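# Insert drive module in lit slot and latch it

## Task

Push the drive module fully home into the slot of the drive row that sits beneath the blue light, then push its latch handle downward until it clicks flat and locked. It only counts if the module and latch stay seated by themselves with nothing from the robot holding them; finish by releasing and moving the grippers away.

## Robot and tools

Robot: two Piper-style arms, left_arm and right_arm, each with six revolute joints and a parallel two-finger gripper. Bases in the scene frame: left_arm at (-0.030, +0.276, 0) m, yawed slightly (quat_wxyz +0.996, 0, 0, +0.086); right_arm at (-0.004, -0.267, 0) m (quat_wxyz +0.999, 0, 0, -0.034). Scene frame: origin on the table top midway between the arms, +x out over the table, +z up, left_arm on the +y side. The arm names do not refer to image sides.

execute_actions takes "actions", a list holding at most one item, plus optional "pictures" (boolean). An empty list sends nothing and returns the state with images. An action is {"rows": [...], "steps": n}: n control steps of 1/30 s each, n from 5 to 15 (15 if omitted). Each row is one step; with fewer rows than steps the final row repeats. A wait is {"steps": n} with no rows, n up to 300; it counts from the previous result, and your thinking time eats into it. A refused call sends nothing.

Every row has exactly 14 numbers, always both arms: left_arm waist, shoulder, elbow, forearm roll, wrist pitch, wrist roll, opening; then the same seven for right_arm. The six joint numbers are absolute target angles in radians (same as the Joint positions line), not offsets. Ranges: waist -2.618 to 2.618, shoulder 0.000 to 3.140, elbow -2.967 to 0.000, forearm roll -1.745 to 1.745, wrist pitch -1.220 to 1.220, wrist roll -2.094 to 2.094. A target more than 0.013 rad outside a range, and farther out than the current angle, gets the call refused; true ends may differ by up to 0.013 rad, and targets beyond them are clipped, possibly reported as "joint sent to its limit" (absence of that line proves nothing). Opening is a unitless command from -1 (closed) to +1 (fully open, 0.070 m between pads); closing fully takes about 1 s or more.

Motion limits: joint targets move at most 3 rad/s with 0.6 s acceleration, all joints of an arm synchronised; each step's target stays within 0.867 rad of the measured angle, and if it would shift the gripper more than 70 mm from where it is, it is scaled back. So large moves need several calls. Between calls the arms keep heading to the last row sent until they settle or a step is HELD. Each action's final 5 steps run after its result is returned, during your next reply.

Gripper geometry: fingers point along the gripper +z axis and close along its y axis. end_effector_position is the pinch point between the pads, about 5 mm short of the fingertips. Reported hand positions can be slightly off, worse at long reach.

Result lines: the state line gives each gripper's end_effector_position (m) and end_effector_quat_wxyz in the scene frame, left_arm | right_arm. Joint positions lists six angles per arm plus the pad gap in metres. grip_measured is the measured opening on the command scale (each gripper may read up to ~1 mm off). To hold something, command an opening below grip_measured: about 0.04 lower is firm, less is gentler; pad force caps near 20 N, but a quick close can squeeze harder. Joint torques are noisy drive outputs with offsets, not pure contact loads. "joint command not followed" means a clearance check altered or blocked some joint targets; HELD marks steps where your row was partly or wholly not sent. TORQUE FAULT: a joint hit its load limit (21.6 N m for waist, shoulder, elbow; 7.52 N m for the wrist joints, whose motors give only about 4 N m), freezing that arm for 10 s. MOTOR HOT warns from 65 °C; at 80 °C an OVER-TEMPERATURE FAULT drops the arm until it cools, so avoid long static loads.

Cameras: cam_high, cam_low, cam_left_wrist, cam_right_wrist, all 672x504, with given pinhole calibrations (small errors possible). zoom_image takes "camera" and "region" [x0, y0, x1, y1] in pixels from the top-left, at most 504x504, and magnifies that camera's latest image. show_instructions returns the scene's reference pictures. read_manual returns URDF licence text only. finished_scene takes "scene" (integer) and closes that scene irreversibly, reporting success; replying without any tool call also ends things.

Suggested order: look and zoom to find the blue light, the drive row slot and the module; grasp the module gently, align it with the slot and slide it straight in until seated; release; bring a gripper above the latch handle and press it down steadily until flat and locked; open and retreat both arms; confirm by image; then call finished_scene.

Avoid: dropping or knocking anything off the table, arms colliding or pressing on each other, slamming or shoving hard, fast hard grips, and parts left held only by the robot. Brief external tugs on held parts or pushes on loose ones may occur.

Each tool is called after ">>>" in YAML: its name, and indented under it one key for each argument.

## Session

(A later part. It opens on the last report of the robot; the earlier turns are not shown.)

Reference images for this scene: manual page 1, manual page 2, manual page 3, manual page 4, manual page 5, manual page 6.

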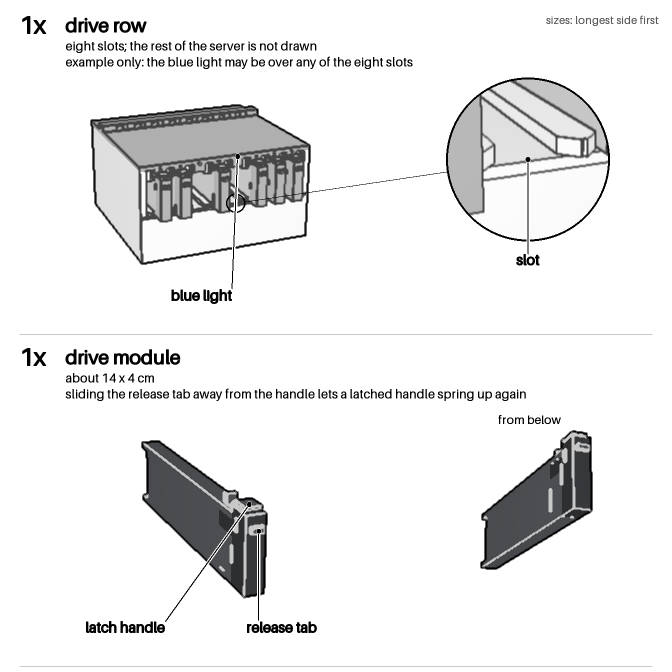

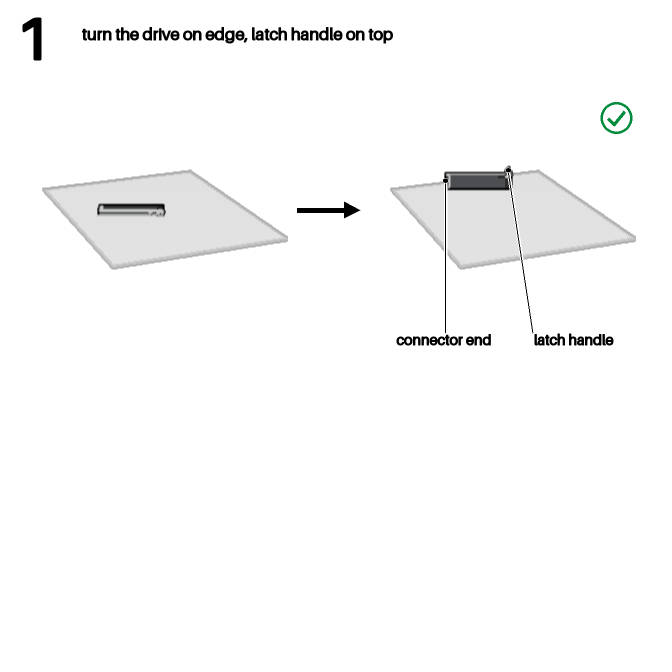

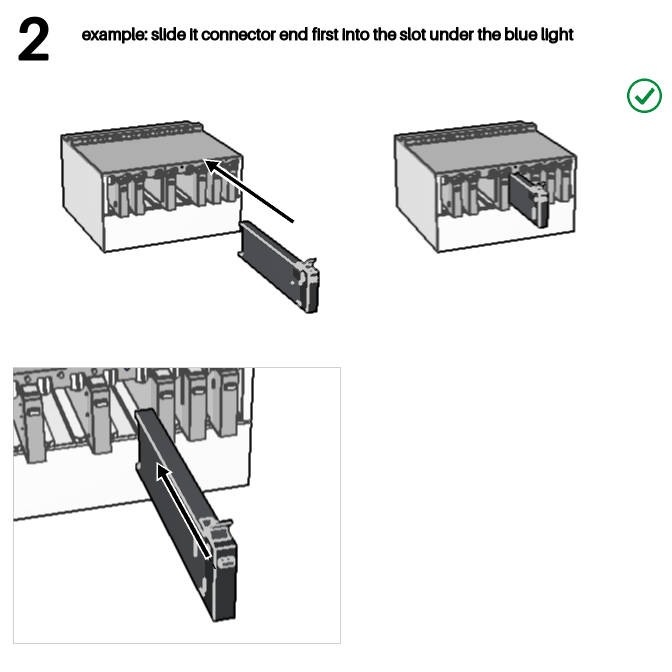

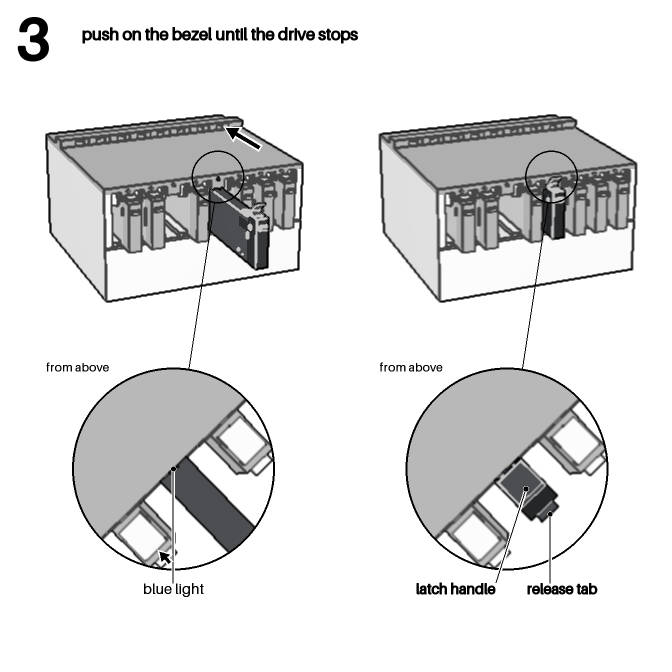

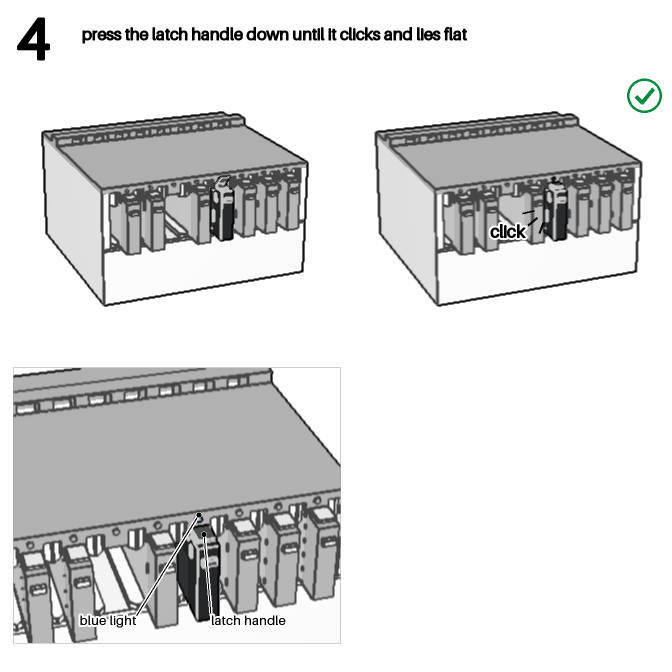

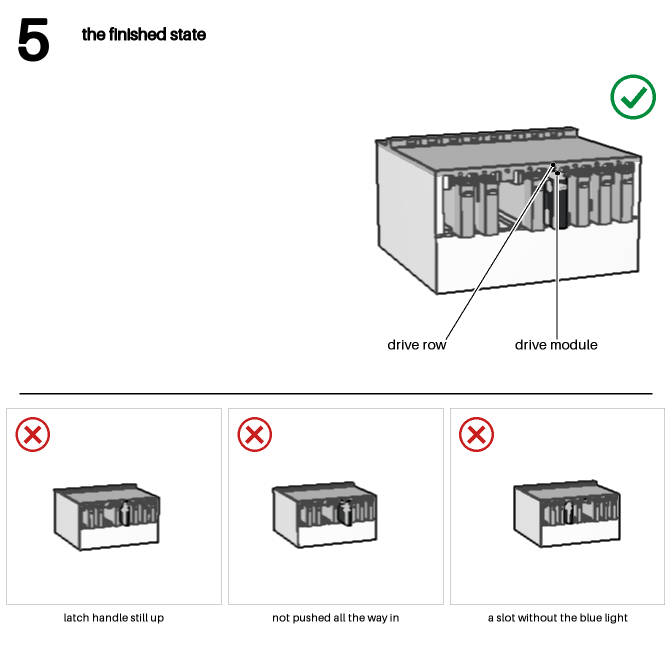

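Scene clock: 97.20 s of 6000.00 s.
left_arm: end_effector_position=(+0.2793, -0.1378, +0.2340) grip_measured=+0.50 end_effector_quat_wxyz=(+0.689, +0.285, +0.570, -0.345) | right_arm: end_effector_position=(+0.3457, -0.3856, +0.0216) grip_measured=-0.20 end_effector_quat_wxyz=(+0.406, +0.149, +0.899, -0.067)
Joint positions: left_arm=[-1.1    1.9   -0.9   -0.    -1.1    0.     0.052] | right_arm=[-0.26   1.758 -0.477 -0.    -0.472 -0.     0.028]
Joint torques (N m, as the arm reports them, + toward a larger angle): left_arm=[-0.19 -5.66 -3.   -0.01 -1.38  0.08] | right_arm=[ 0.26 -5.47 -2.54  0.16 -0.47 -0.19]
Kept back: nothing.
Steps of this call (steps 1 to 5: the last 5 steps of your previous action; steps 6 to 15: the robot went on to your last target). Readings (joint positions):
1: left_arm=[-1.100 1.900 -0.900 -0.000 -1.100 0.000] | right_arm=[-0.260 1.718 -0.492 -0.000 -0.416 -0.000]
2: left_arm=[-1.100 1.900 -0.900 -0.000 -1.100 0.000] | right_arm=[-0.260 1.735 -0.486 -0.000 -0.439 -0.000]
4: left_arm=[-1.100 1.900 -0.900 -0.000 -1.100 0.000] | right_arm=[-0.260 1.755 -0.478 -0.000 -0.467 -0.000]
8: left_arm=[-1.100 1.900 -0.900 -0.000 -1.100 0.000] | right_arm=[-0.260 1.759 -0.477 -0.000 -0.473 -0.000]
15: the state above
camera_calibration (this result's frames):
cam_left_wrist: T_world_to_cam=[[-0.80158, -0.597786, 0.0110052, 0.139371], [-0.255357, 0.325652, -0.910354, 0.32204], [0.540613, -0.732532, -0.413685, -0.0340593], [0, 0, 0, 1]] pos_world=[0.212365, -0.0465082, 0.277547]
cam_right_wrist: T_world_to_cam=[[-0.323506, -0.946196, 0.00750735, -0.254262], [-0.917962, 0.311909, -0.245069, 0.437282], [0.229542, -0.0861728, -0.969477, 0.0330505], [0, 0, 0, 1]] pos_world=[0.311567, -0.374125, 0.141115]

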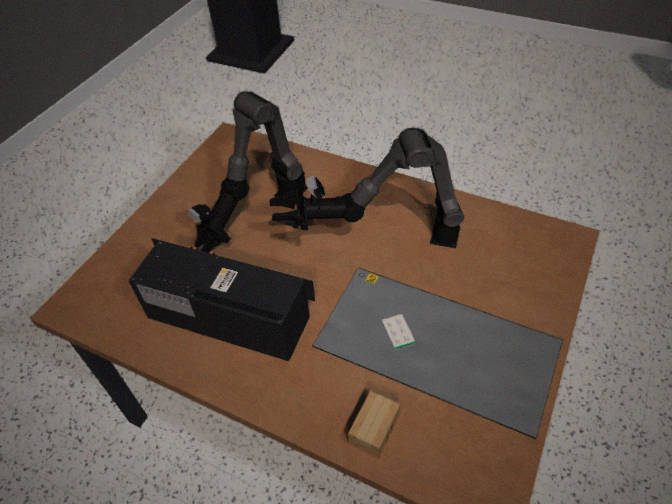

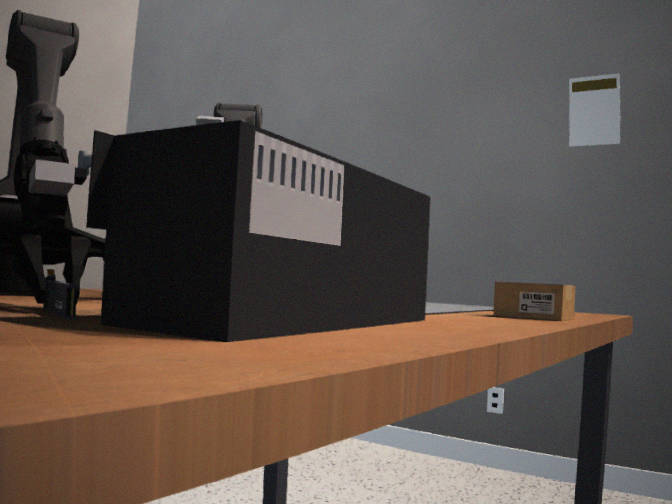

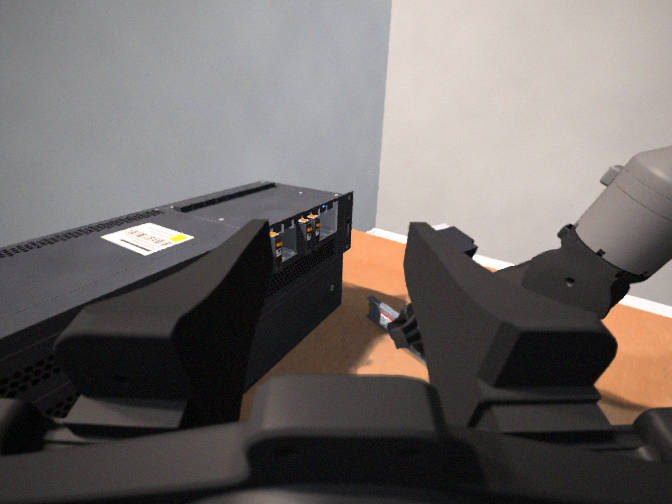

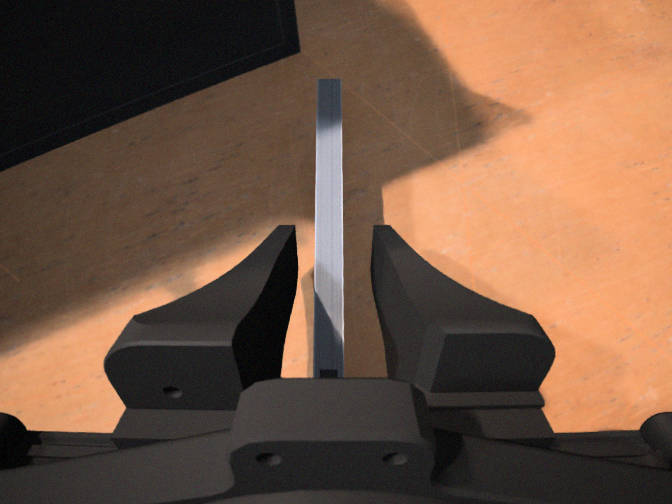

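>>> execute_actions:
  actions:
    - {"rows":[[-1.1,1.9,-0.9,0,-1.1,0,0.5,-0.26,1.7576,-0.4777,0,-0.4719,0,-0.9]],"steps":15}

>>> execute_actions:
  actions:
    - {"rows":[[-1.1,1.9,-0.9,0,-1.1,0,0.5,-0.26,1.7576,-0.4777,0,-0.4719,0,-0.9]],"steps":8}

>>> execute_actions:
  actions:
    - {"rows":[[-1.1,1.9,-0.9,0,-1.1,0,0.5,-0.26,1.5324,-0.5593,0,-0.1651,0,-0.9]],"steps":15}

>>> execute_actions:
  actions:
    - {"rows":[[-1.1,1.9,-0.9,0,-1.1,0,0.5,-0.5534,1.3287,-0.7802,0.8939,0.6663,-1.338,-0.9]],"steps":15}

>>> execute_actions:
  actions:
    - {"rows":[[-1.1,1.9,-0.9,0,-1.1,0,0.5,-0.5534,1.3287,-0.7802,0.8939,0.6663,-1.338,-0.9]],"steps":15}

>>> execute_actions:
  actions:
    - {"rows":[[-1.1,1.9,-0.9,0,-1.1,0,0.5,-0.5534,1.3287,-0.7802,0.8939,0.6663,-1.338,-0.9]],"steps":10}

>>> execute_actions:
  actions:
    - {"rows":[[-1.1,1.9,-0.9,0,-1.1,0,0.5,-0.4239,1.4858,-0.8708,1.0261,0.5248,-1.390,-0.9]],"steps":15}

>>> execute_actions:
  actions:
    - {"steps":15}
  pictures: true

>>> zoom_image:
  camera: "cam_left_wrist"
  region: [290, 190, 370, 250]

>>> zoom_image:
  camera: "cam_right_wrist"
  region: [200, 0, 440, 130]

Scene clock: 97.93 s of 6000.00 s.
left_arm: end_effector_position=(+0.2793, -0.1378, +0.2340) grip_measured=+0.50 end_effector_quat_wxyz=(+0.689, +0.285, +0.570, -0.345) | right_arm: end_effector_position=(+0.3459, -0.3857, +0.0219) grip_measured=-0.75 end_effector_quat_wxyz=(+0.407, +0.149, +0.899, -0.067)
Joint positions: left_arm=[-1.1    1.9   -0.9   -0.    -1.1    0.     0.053] | right_arm=[-0.26   1.758 -0.478  0.    -0.472 -0.     0.009]
Joint torques (N m, as the arm reports them, + toward a larger angle): left_arm=[-0.13 -5.96 -2.96 -0.02 -1.38  0.1 ] | right_arm=[ 0.22 -5.24 -3.1   0.17 -0.44 -0.16]
Steps of this call (steps 1 to 12: the robot went on to your last target; steps 13 to 22: the first 10 steps of this action). Readings (joint positions):
13: left_arm=[-1.100 1.900 -0.900 -0.000 -1.100 0.000] | right_arm=[-0.260 1.758 -0.477 0.000 -0.472 -0.000]
14: left_arm=[-1.100 1.900 -0.900 -0.000 -1.100 0.000] | right_arm=[-0.260 1.758 -0.477 0.000 -0.472 -0.000]
16: left_arm=[-1.100 1.900 -0.900 -0.000 -1.100 0.000] | right_arm=[-0.260 1.758 -0.477 0.000 -0.472 -0.000]
20: left_arm=[-1.100 1.900 -0.900 -0.000 -1.100 0.000] | right_arm=[-0.260 1.758 -0.478 0.000 -0.472 -0.000]
22: the state above

Scene clock: 98.20 s of 6000.00 s.
left_arm: end_effector_position=(+0.2793, -0.1378, +0.2340) grip_measured=+0.50 end_effector_quat_wxyz=(+0.689, +0.285, +0.570, -0.345) | right_arm: end_effector_position=(+0.3460, -0.3857, +0.0219) grip_measured=-0.75 end_effector_quat_wxyz=(+0.407, +0.149, +0.899, -0.067)
Joint positions: left_arm=[-1.1    1.9   -0.9   -0.    -1.1    0.     0.052] | right_arm=[-0.26   1.758 -0.478  0.    -0.472 -0.     0.009]
Joint torques (N m, as the arm reports them, + toward a larger angle): left_arm=[-0.27 -5.75 -2.97  0.01 -1.39  0.1 ] | right_arm=[ 0.   -5.26 -3.16  0.17 -0.47 -0.15]
Steps of this call (steps 1 to 5: the last 5 steps of your previous action; steps 6 to 8: the first 3 steps of this action). Readings (joint positions):
6: left_arm=[-1.100 1.900 -0.900 -0.000 -1.100 0.000] | right_arm=[-0.260 1.758 -0.478 0.000 -0.472 -0.000]
7: left_arm=[-1.100 1.900 -0.900 -0.000 -1.100 0.000] | right_arm=[-0.260 1.758 -0.478 0.000 -0.472 -0.000]
8: the state above

Scene clock: 98.70 s of 6000.00 s.
left_arm: end_effector_position=(+0.2793, -0.1378, +0.2340) grip_measured=+0.50 end_effector_quat_wxyz=(+0.689, +0.285, +0.570, -0.345) | right_arm: end_effector_position=(+0.3477, -0.3863, +0.0638) grip_measured=-0.75 end_effector_quat_wxyz=(+0.407, +0.148, +0.899, -0.067)
Joint positions: left_arm=[-1.1    1.9   -0.9   -0.    -1.1    0.     0.052] | right_arm=[-0.26   1.594 -0.538  0.    -0.249 -0.     0.009]
Joint torques (N m, as the arm reports them, + toward a larger angle): left_arm=[-0.36 -5.77 -2.93  0.   -1.37  0.08] | right_arm=[ 0.15 -3.8  -3.17  0.16 -0.94 -0.16]
Steps of this call (steps 1 to 5: the last 5 steps of your previous action; steps 6 to 15: the first 10 steps of this action). Readings (joint positions):
6: left_arm=[-1.100 1.900 -0.900 -0.000 -1.100 0.000] | right_arm=[-0.260 1.758 -0.478 0.000 -0.472 -0.000]
7: left_arm=[-1.100 1.900 -0.900 -0.000 -1.100 0.000] | right_arm=[-0.260 1.756 -0.478 0.000 -0.468 -0.000]
9: left_arm=[-1.100 1.900 -0.900 -0.000 -1.100 0.000] | right_arm=[-0.260 1.738 -0.484 0.000 -0.443 -0.000]
13: left_arm=[-1.100 1.900 -0.900 -0.000 -1.100 0.000] | right_arm=[-0.260 1.651 -0.516 0.000 -0.325 -0.000]
15: the state above

Scene clock: 99.20 s of 6000.00 s.
left_arm: end_effector_position=(+0.2793, -0.1378, +0.2340) grip_measured=+0.50 end_effector_quat_wxyz=(+0.689, +0.285, +0.570, -0.345) | right_arm: end_effector_position=(+0.3248, -0.4050, +0.0847) grip_measured=-0.75 end_effector_quat_wxyz=(+0.356, +0.184, +0.914, -0.067)
Joint positions: left_arm=[-1.1    1.9   -0.9   -0.    -1.1    0.     0.052] | right_arm=[-0.339  1.479 -0.618  0.236  0.058 -0.239  0.009]
Joint torques (N m, as the arm reports them, + toward a larger angle): left_arm=[-0.25 -5.8  -3.01 -0.01 -1.36  0.08] | right_arm=[-1.32 -5.18 -4.56  0.46 -0.19 -0.52]
Steps of this call (steps 1 to 5: the last 5 steps of your previous action; steps 6 to 15: the first 10 steps of this action). Readings (joint positions):
6: left_arm=[-1.100 1.900 -0.900 -0.000 -1.100 0.000] | right_arm=[-0.260 1.530 -0.560 0.000 -0.164 -0.000]
7: left_arm=[-1.100 1.900 -0.900 -0.000 -1.100 0.000] | right_arm=[-0.261 1.530 -0.560 0.003 -0.162 -0.003]
9: left_arm=[-1.100 1.900 -0.900 -0.000 -1.100 0.000] | right_arm=[-0.269 1.527 -0.566 0.028 -0.140 -0.028]
13: left_arm=[-1.100 1.900 -0.900 -0.000 -1.100 0.000] | right_arm=[-0.309 1.500 -0.596 0.146 -0.027 -0.146]
15: the state above

Scene clock: 99.70 s of 6000.00 s.
left_arm: end_effector_position=(+0.2793, -0.1378, +0.2340) grip_measured=+0.50 end_effector_quat_wxyz=(+0.689, +0.285, +0.570, -0.345) | right_arm: end_effector_position=(+0.3177, -0.3720, +0.1497) grip_measured=-0.75 end_effector_quat_wxyz=(+0.373, -0.009, +0.927, +0.024)
Joint positions: left_arm=[-1.1    1.9   -0.9   -0.    -1.1    0.     0.052] | right_arm=[-0.537  1.34  -0.768  0.844  0.621 -1.213  0.009]
Joint torques (N m, as the arm reports them, + toward a larger angle): left_arm=[-0.21 -5.72 -3.03  0.   -1.38  0.08] | right_arm=[-0.81 -4.03 -4.5   0.39 -0.16  0.15]
Steps of this call (steps 1 to 5: the last 5 steps of your previous action; steps 6 to 15: the first 10 steps of this action). Readings (joint positions):
6: left_arm=[-1.100 1.900 -0.900 -0.000 -1.100 0.000] | right_arm=[-0.444 1.404 -0.698 0.559 0.358 -0.649]
7: left_arm=[-1.100 1.900 -0.900 -0.000 -1.100 0.000] | right_arm=[-0.459 1.394 -0.709 0.603 0.399 -0.735]
9: left_arm=[-1.100 1.900 -0.900 -0.000 -1.100 0.000] | right_arm=[-0.485 1.376 -0.729 0.682 0.472 -0.890]
13: left_arm=[-1.100 1.900 -0.900 -0.000 -1.100 0.000] | right_arm=[-0.524 1.349 -0.758 0.803 0.583 -1.127]
15: the state above

Scene clock: 100.03 s of 6000.00 s.
left_arm: end_effector_position=(+0.2793, -0.1378, +0.2340) grip_measured=+0.50 end_effector_quat_wxyz=(+0.689, +0.285, +0.570, -0.345) | right_arm: end_effector_position=(+0.3198, -0.3670, +0.1601) grip_measured=-0.75 end_effector_quat_wxyz=(+0.389, -0.053, +0.919, +0.022)
Joint positions: left_arm=[-1.1    1.9   -0.9   -0.    -1.1    0.     0.052] | right_arm=[-0.553  1.328 -0.78   0.894  0.666 -1.338  0.009]
Joint torques (N m, as the arm reports them, + toward a larger angle): left_arm=[-0.27 -5.71 -2.93  0.   -1.35  0.1 ] | right_arm=[-0.66 -3.91 -4.47  0.45 -0.11  0.07]
Steps of this call (steps 1 to 5: the last 5 steps of your previous action; steps 6 to 10: the first 5 steps of this action). Readings (joint positions):
6: left_arm=[-1.100 1.900 -0.900 -0.000 -1.100 0.000] | right_arm=[-0.553 1.328 -0.780 0.894 0.666 -1.337]
7: left_arm=[-1.100 1.900 -0.900 -0.000 -1.100 0.000] | right_arm=[-0.553 1.328 -0.780 0.894 0.666 -1.338]
9: left_arm=[-1.100 1.900 -0.900 -0.000 -1.100 0.000] | right_arm=[-0.553 1.328 -0.780 0.894 0.666 -1.338]
10: the state above

Scene clock: 100.53 s of 6000.00 s.
left_arm: end_effector_position=(+0.2793, -0.1378, +0.2340) grip_measured=+0.50 end_effector_quat_wxyz=(+0.689, +0.285, +0.570, -0.345) | right_arm: end_effector_position=(+0.3739, -0.3621, +0.1538) grip_measured=-0.75 end_effector_quat_wxyz=(+0.411, -0.052, +0.910, +0.024)
Joint positions: left_arm=[-1.1    1.9   -0.9   -0.    -1.1    0.     0.052] | right_arm=[-0.426  1.484 -0.869  1.024  0.526 -1.389  0.009]
Joint torques (N m, as the arm reports them, + toward a larger angle): left_arm=[-0.22 -5.77 -2.83  0.   -1.38  0.09] | right_arm=[-1.37 -5.76 -4.14  0.27  0.22 -0.08]
Steps of this call (steps 1 to 5: the last 5 steps of your previous action; steps 6 to 15: the first 10 steps of this action). Readings (joint positions):
6: left_arm=[-1.100 1.900 -0.900 -0.000 -1.100 0.000] | right_arm=[-0.553 1.329 -0.780 0.894 0.666 -1.338]
7: left_arm=[-1.100 1.900 -0.900 -0.000 -1.100 0.000] | right_arm=[-0.551 1.331 -0.782 0.896 0.664 -1.338]
9: left_arm=[-1.100 1.900 -0.900 -0.000 -1.100 0.000] | right_arm=[-0.531 1.354 -0.796 0.916 0.642 -1.346]
13: left_arm=[-1.100 1.900 -0.900 -0.000 -1.100 0.000] | right_arm=[-0.448 1.456 -0.854 1.002 0.550 -1.380]
15: the state above

Scene clock: 101.03 s of 6000.00 s.
left_arm: end_effector_position=(+0.2793, -0.1378, +0.2340) grip_measured=+0.50 end_effector_quat_wxyz=(+0.689, +0.285, +0.570, -0.345) | right_arm: end_effector_position=(+0.3749, -0.3618, +0.1542) grip_measured=-0.75 end_effector_quat_wxyz=(+0.412, -0.053, +0.909, +0.024)
Joint positions: left_arm=[-1.1    1.9   -0.9   -0.    -1.1    0.     0.052] | right_arm=[-0.424  1.486 -0.872  1.026  0.525 -1.39   0.009]
Joint torques (N m, as the arm reports them, + toward a larger angle): left_arm=[-0.16 -5.9  -2.87  0.01 -1.37  0.09] | right_arm=[-0.97 -5.27 -3.14  0.24  0.13  0.04]
Kept back: nothing.
Steps of this call (steps 1 to 5: the last 5 steps of your previous action; steps 6 to 15: the robot went on to your last target). Readings (joint positions):
1: left_arm=[-1.100 1.900 -0.900 -0.000 -1.100 0.000] | right_arm=[-0.422 1.489 -0.872 1.028 0.523 -1.390]
2: left_arm=[-1.100 1.900 -0.900 -0.000 -1.100 0.000] | right_arm=[-0.422 1.489 -0.872 1.028 0.523 -1.390]
4: left_arm=[-1.100 1.900 -0.900 -0.000 -1.100 0.000] | right_arm=[-0.423 1.488 -0.872 1.027 0.524 -1.390]
8: left_arm=[-1.100 1.900 -0.900 -0.000 -1.100 0.000] | right_arm=[-0.424 1.487 -0.872 1.027 0.524 -1.390]
15: the state above
All arms were judged still, so your last target was given up. Only a new action makes them travel on or press farther. Fingers that are still opening or closing keep moving.
camera_calibration (this result's frames):
cam_left_wrist: T_world_to_cam=[[-0.80158, -0.597786, 0.0110053, 0.139371], [-0.255357, 0.325652, -0.910354, 0.32204], [0.540613, -0.732532, -0.413685, -0.0340593], [0, 0, 0, 1]] pos_world=[0.212365, -0.0465083, 0.277547]
cam_right_wrist: T_world_to_cam=[[0.113641, -0.993488, 0.00821629, -0.404391], [-0.962588, -0.112146, -0.246671, 0.352781], [0.245986, 0.020123, -0.969064, 0.189245], [0, 0, 0, 1]] pos_world=[0.338986, -0.366003, 0.273734]

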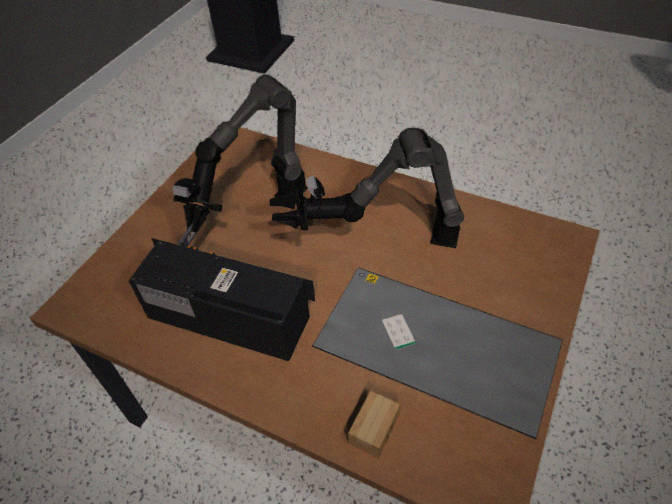

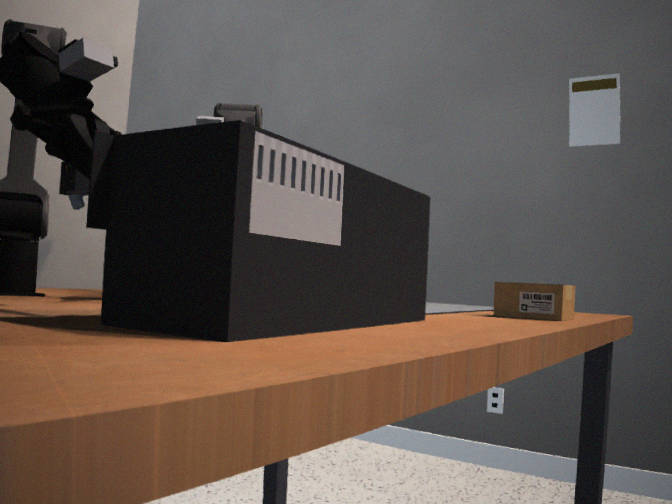

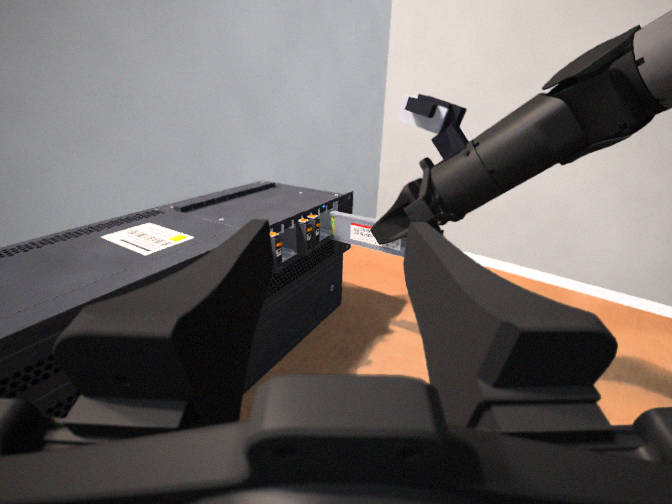

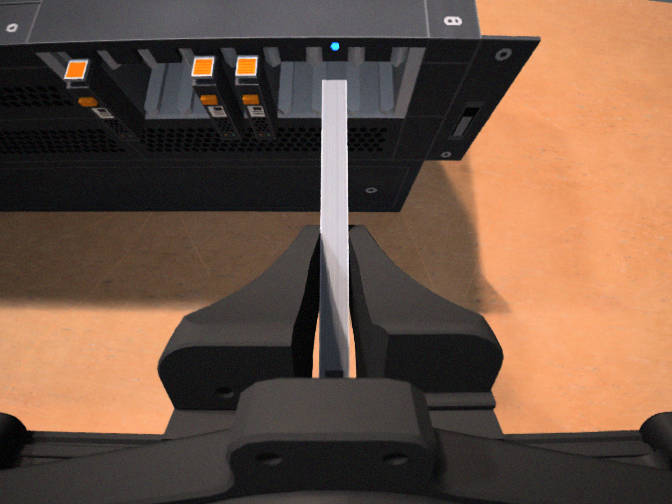

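Region (290, 190, 370, 250) of cam_left_wrist's 672x504 image, scaled by 6.300, with more detail than that image has; it fills the top 378 rows of this view, and the rest is white.

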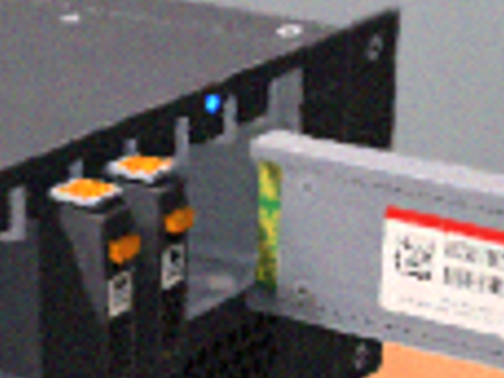

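Region (200, 0, 440, 130) of cam_right_wrist's 672x504 image, scaled by 2.100, with more detail than that image has; it fills the top 273 rows of this view, and the rest is white.

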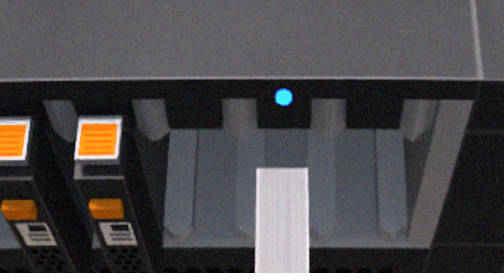

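>>> execute_actions:
  actions:
    - {"rows":[[-1.1,1.9,-0.9,0,-1.1,0,0.5,-0.3857,1.5357,-0.9210,1.0146,0.4966,-1.354,-0.9]],"steps":15}

>>> execute_actions:
  actions:
    - {"steps":15}
  pictures: true

>>> zoom_image:
  camera: "cam_left_wrist"
  region: [290, 190, 370, 250]

>>> zoom_image:
  camera: "cam_right_wrist"
  region: [200, 0, 440, 130]

Scene clock: 102.53 s of 6000.00 s.
left_arm: end_effector_position=(+0.2793, -0.1378, +0.2340) grip_measured=+0.50 end_effector_quat_wxyz=(+0.689, +0.285, +0.570, -0.345) | right_arm: end_effector_position=(+0.3895, -0.3595, +0.1493) grip_measured=-0.75 end_effector_quat_wxyz=(+0.407, -0.053, +0.912, +0.025)
Joint positions: left_arm=[-1.1    1.9   -0.9   -0.    -1.1    0.     0.052] | right_arm=[-0.388  1.537 -0.914  1.008  0.499 -1.353  0.009]
Joint torques (N m, as the arm reports them, + toward a larger angle): left_arm=[-0.21 -5.72 -2.89  0.01 -1.36  0.06] | right_arm=[ 3.42 -5.58 -8.96  1.87 -0.63 -0.22]
Steps of this call (steps 1 to 35: nothing new was sent; steps 36 to 45: the first 10 steps of this action). Readings (joint positions):
36: left_arm=[-1.100 1.900 -0.900 -0.000 -1.100 0.000] | right_arm=[-0.424 1.486 -0.871 1.026 0.525 -1.390]
37: left_arm=[-1.100 1.900 -0.900 -0.000 -1.100 0.000] | right_arm=[-0.422 1.488 -0.872 1.025 0.524 -1.388]
39: left_arm=[-1.100 1.900 -0.900 -0.000 -1.100 0.000] | right_arm=[-0.404 1.510 -0.895 1.019 0.511 -1.370]
43: left_arm=[-1.100 1.900 -0.900 -0.000 -1.100 0.000] | right_arm=[-0.388 1.537 -0.914 1.007 0.499 -1.352]
45: the state above

Scene clock: 103.03 s of 6000.00 s.
left_arm: end_effector_position=(+0.2793, -0.1378, +0.2340) grip_measured=+0.50 end_effector_quat_wxyz=(+0.689, +0.285, +0.570, -0.345) | right_arm: end_effector_position=(+0.3907, -0.3593, +0.1509) grip_measured=-0.75 end_effector_quat_wxyz=(+0.409, -0.053, +0.911, +0.025)
Joint positions: left_arm=[-1.1    1.9   -0.9   -0.    -1.1    0.     0.052] | right_arm=[-0.387  1.537 -0.918  1.012  0.499 -1.354  0.009]
Joint torques (N m, as the arm reports them, + toward a larger angle): left_arm=[-0.04 -5.83 -2.99  0.01 -1.34  0.09] | right_arm=[  5.99  -6.85 -12.51   2.95  -1.36  -0.2 ]
Kept back: nothing.
Steps of this call (steps 1 to 5: the last 5 steps of your previous action; steps 6 to 15: the robot went on to your last target). Readings (joint positions):
1: left_arm=[-1.100 1.900 -0.900 -0.000 -1.100 0.000] | right_arm=[-0.388 1.537 -0.914 1.008 0.499 -1.353]
2: left_arm=[-1.100 1.900 -0.900 -0.000 -1.100 0.000] | right_arm=[-0.388 1.537 -0.914 1.009 0.499 -1.353]
4: left_arm=[-1.100 1.900 -0.900 -0.000 -1.100 0.000] | right_arm=[-0.388 1.537 -0.915 1.009 0.499 -1.353]
8: left_arm=[-1.100 1.900 -0.900 -0.000 -1.100 0.000] | right_arm=[-0.388 1.537 -0.915 1.010 0.499 -1.354]
15: the state above
All arms were judged still, so your last target was given up. Only a new action makes them travel on or press farther. Fingers that are still opening or closing keep moving.
camera_calibration (this result's frames):
cam_left_wrist: T_world_to_cam=[[-0.80158, -0.597786, 0.0110053, 0.139371], [-0.255357, 0.325652, -0.910354, 0.32204], [0.540613, -0.732532, -0.413685, -0.0340593], [0, 0, 0, 1]] pos_world=[0.212365, -0.0465083, 0.277547]
cam_right_wrist: T_world_to_cam=[[0.114736, -0.993384, 0.00478486, -0.403573], [-0.964033, -0.112506, -0.240795, 0.366903], [0.239741, 0.0230152, -0.970564, 0.185798], [0, 0, 0, 1]] pos_world=[0.355467, -0.363901, 0.270608]

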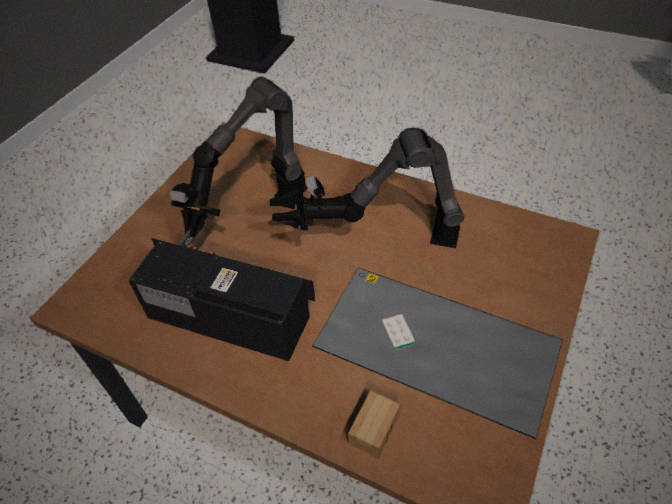

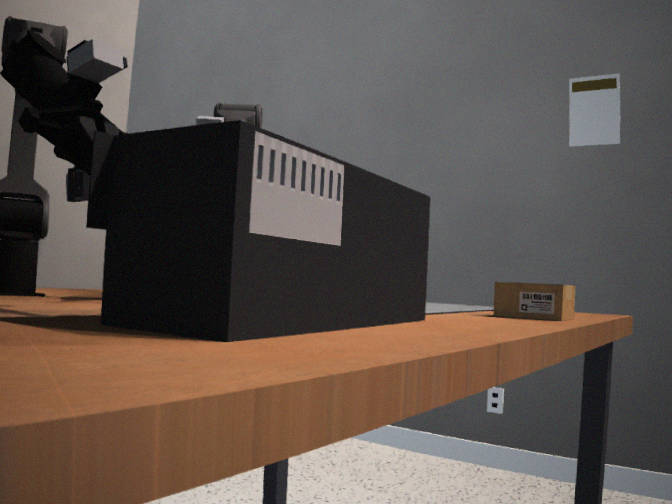

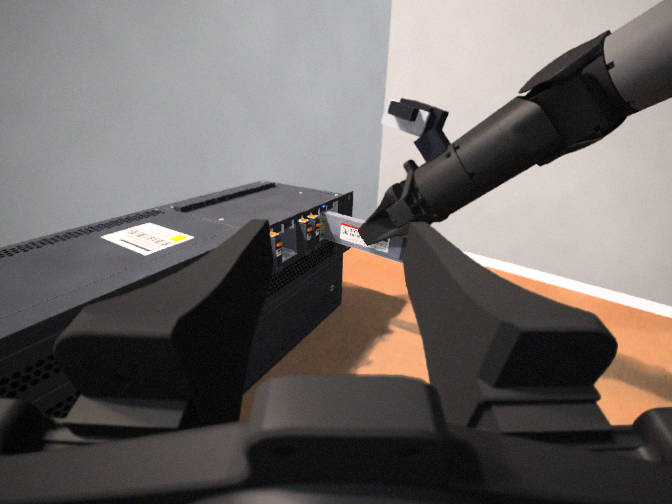

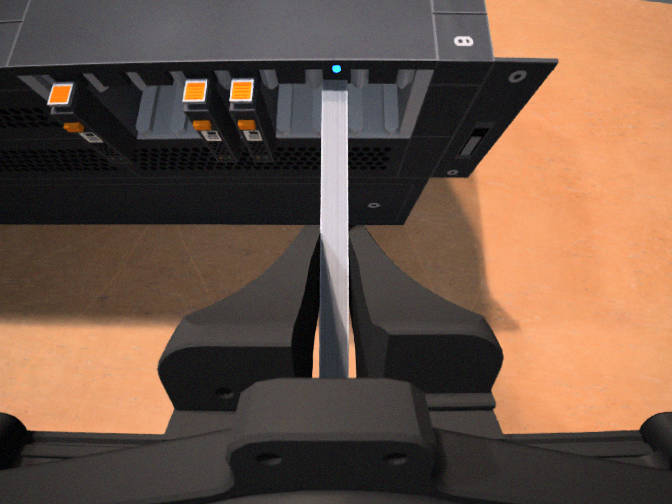

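Region (290, 190, 370, 250) of cam_left_wrist's 672x504 image, scaled by 6.300, with more detail than that image has; it fills the top 378 rows of this view, and the rest is white.

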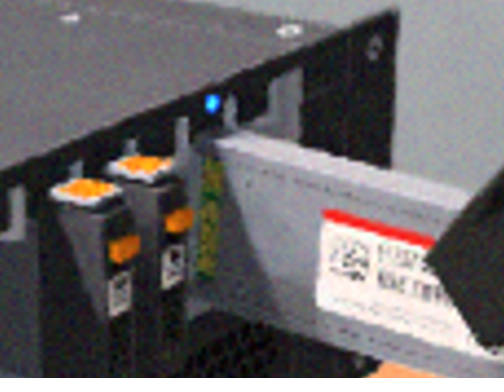

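Region (200, 0, 440, 130) of cam_right_wrist's 672x504 image, scaled by 2.100, with more detail than that image has; it fills the top 273 rows of this view, and the rest is white.

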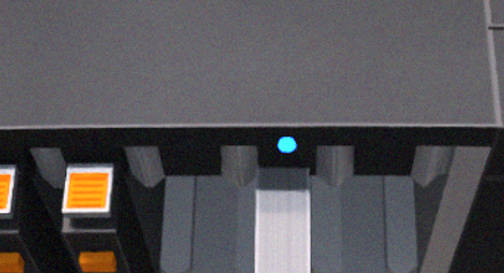

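>>> execute_actions:
  actions:
    - {"rows":[[-1.1,1.9,-0.9,0,-1.1,0,0.5,-0.4048,1.5103,-0.8990,1.0204,0.5140,-1.372,-0.9]],"steps":15}

>>> execute_actions:
  actions:
    - {"steps":15}
  pictures: true

>>> zoom_image:
  camera: "cam_left_wrist"
  region: [290, 190, 370, 250]

>>> zoom_image:
  camera: "cam_right_wrist"
  region: [200, 0, 440, 130]

Scene clock: 103.67 s of 6000.00 s.
left_arm: end_effector_position=(+0.2793, -0.1378, +0.2340) grip_measured=+0.50 end_effector_quat_wxyz=(+0.689, +0.285, +0.570, -0.345) | right_arm: end_effector_position=(+0.3864, -0.3609, +0.1603) grip_measured=-0.75 end_effector_quat_wxyz=(+0.420, -0.053, +0.906, +0.022)
Joint positions: left_arm=[-1.1    1.9   -0.9   -0.    -1.1    0.     0.052] | right_arm=[-0.402  1.506 -0.907  1.027  0.51  -1.373  0.009]
Joint torques (N m, as the arm reports them, + toward a larger angle): left_arm=[-0.22 -5.64 -3.09  0.   -1.37  0.09] | right_arm=[-0.96 -4.08 -3.18  0.22  0.07  0.06]
Steps of this call (steps 1 to 9: nothing new was sent; steps 10 to 19: the first 10 steps of this action). Readings (joint positions):
10: left_arm=[-1.100 1.900 -0.900 -0.000 -1.100 0.000] | right_arm=[-0.386 1.537 -0.920 1.014 0.498 -1.354]
11: left_arm=[-1.100 1.900 -0.900 -0.000 -1.100 0.000] | right_arm=[-0.387 1.534 -0.920 1.016 0.498 -1.356]
13: left_arm=[-1.100 1.900 -0.900 -0.000 -1.100 0.000] | right_arm=[-0.397 1.512 -0.918 1.033 0.504 -1.371]
17: left_arm=[-1.100 1.900 -0.900 -0.000 -1.100 0.000] | right_arm=[-0.401 1.504 -0.912 1.031 0.508 -1.373]
19: the state above

Scene clock: 104.17 s of 6000.00 s.
left_arm: end_effector_position=(+0.2793, -0.1378, +0.2340) grip_measured=+0.50 end_effector_quat_wxyz=(+0.689, +0.285, +0.570, -0.345) | right_arm: end_effector_position=(+0.3838, -0.3605, +0.1550) grip_measured=-0.75 end_effector_quat_wxyz=(+0.413, -0.054, +0.909, +0.024)
Joint positions: left_arm=[-1.1    1.9   -0.9   -0.    -1.1    0.     0.052] | right_arm=[-0.405  1.51  -0.899  1.021  0.514 -1.372  0.009]
Joint torques (N m, as the arm reports them, + toward a larger angle): left_arm=[-0.15 -5.74 -2.95  0.   -1.37  0.08] | right_arm=[-0.99 -4.14 -3.14  0.22  0.11  0.08]
Kept back: nothing.
Steps of this call (steps 1 to 5: the last 5 steps of your previous action; steps 6 to 15: the robot went on to your last target). Readings (joint positions):
1: left_arm=[-1.100 1.900 -0.900 -0.000 -1.100 0.000] | right_arm=[-0.403 1.506 -0.906 1.026 0.511 -1.373]
2: left_arm=[-1.100 1.900 -0.900 -0.000 -1.100 0.000] | right_arm=[-0.403 1.507 -0.904 1.025 0.511 -1.373]
4: left_arm=[-1.100 1.900 -0.900 -0.000 -1.100 0.000] | right_arm=[-0.404 1.508 -0.902 1.023 0.512 -1.372]
8: left_arm=[-1.100 1.900 -0.900 -0.000 -1.100 0.000] | right_arm=[-0.404 1.509 -0.900 1.022 0.513 -1.372]
15: the state above
All arms were judged still, so your last target was given up. Only a new action makes them travel on or press farther. Fingers that are still opening or closing keep moving.
camera_calibration (this result's frames):
cam_left_wrist: T_world_to_cam=[[-0.80158, -0.597786, 0.0110052, 0.139371], [-0.255357, 0.325652, -0.910354, 0.32204], [0.540613, -0.732532, -0.413685, -0.0340593], [0, 0, 0, 1]] pos_world=[0.212365, -0.0465083, 0.277547]
cam_right_wrist: T_world_to_cam=[[0.115425, -0.993289, 0.00740644, -0.404611], [-0.961876, -0.11363, -0.248763, 0.36111], [0.247935, 0.0215894, -0.968536, 0.18743], [0, 0, 0, 1]] pos_world=[0.347575, -0.364909, 0.27436]

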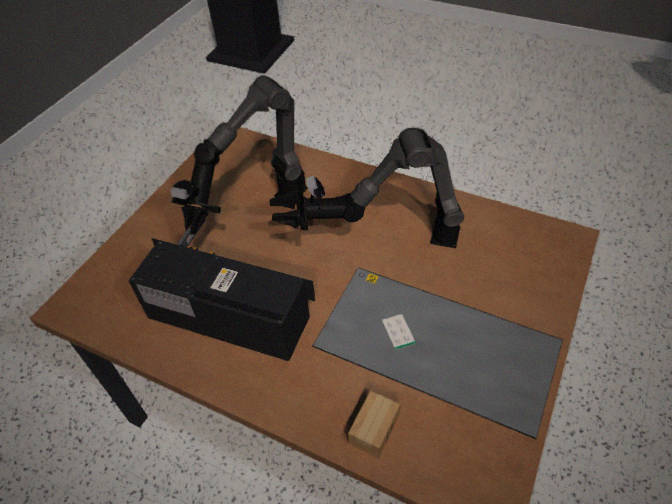

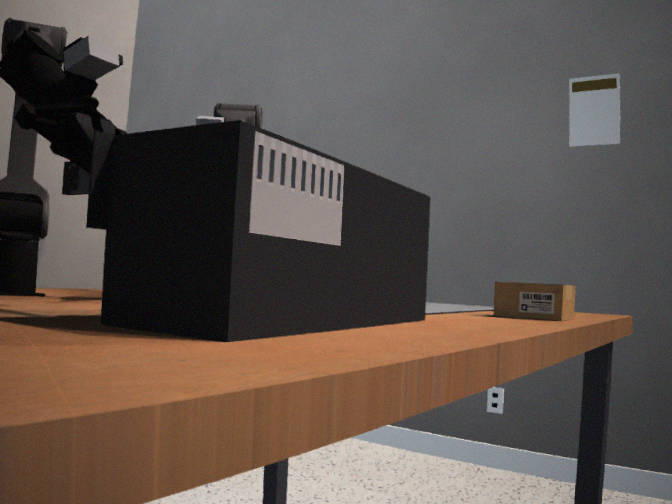

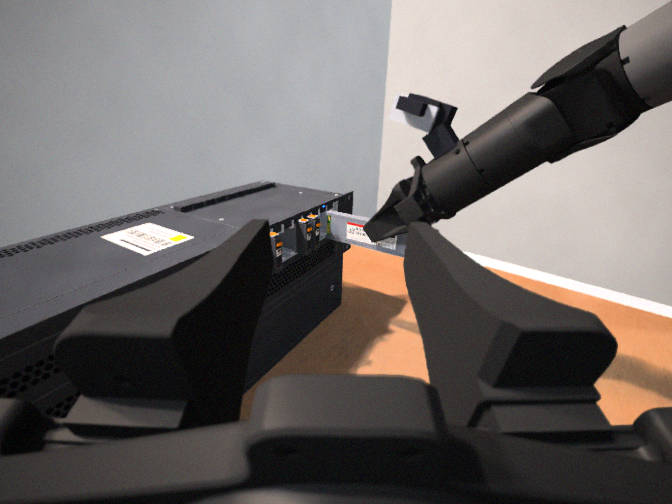

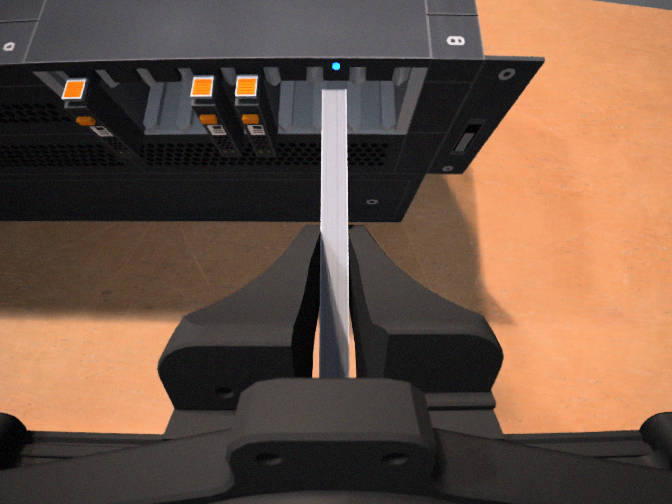

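Region (290, 190, 370, 250) of cam_left_wrist's 672x504 image, scaled by 6.300, with more detail than that image has; it fills the top 378 rows of this view, and the rest is white.

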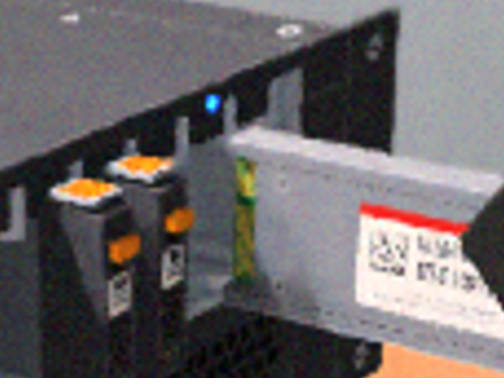

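Region (200, 0, 440, 130) of cam_right_wrist's 672x504 image, scaled by 2.100, with more detail than that image has; it fills the top 273 rows of this view, and the rest is white.

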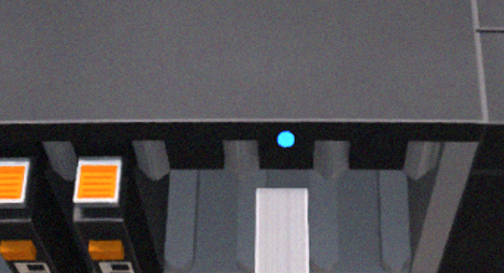

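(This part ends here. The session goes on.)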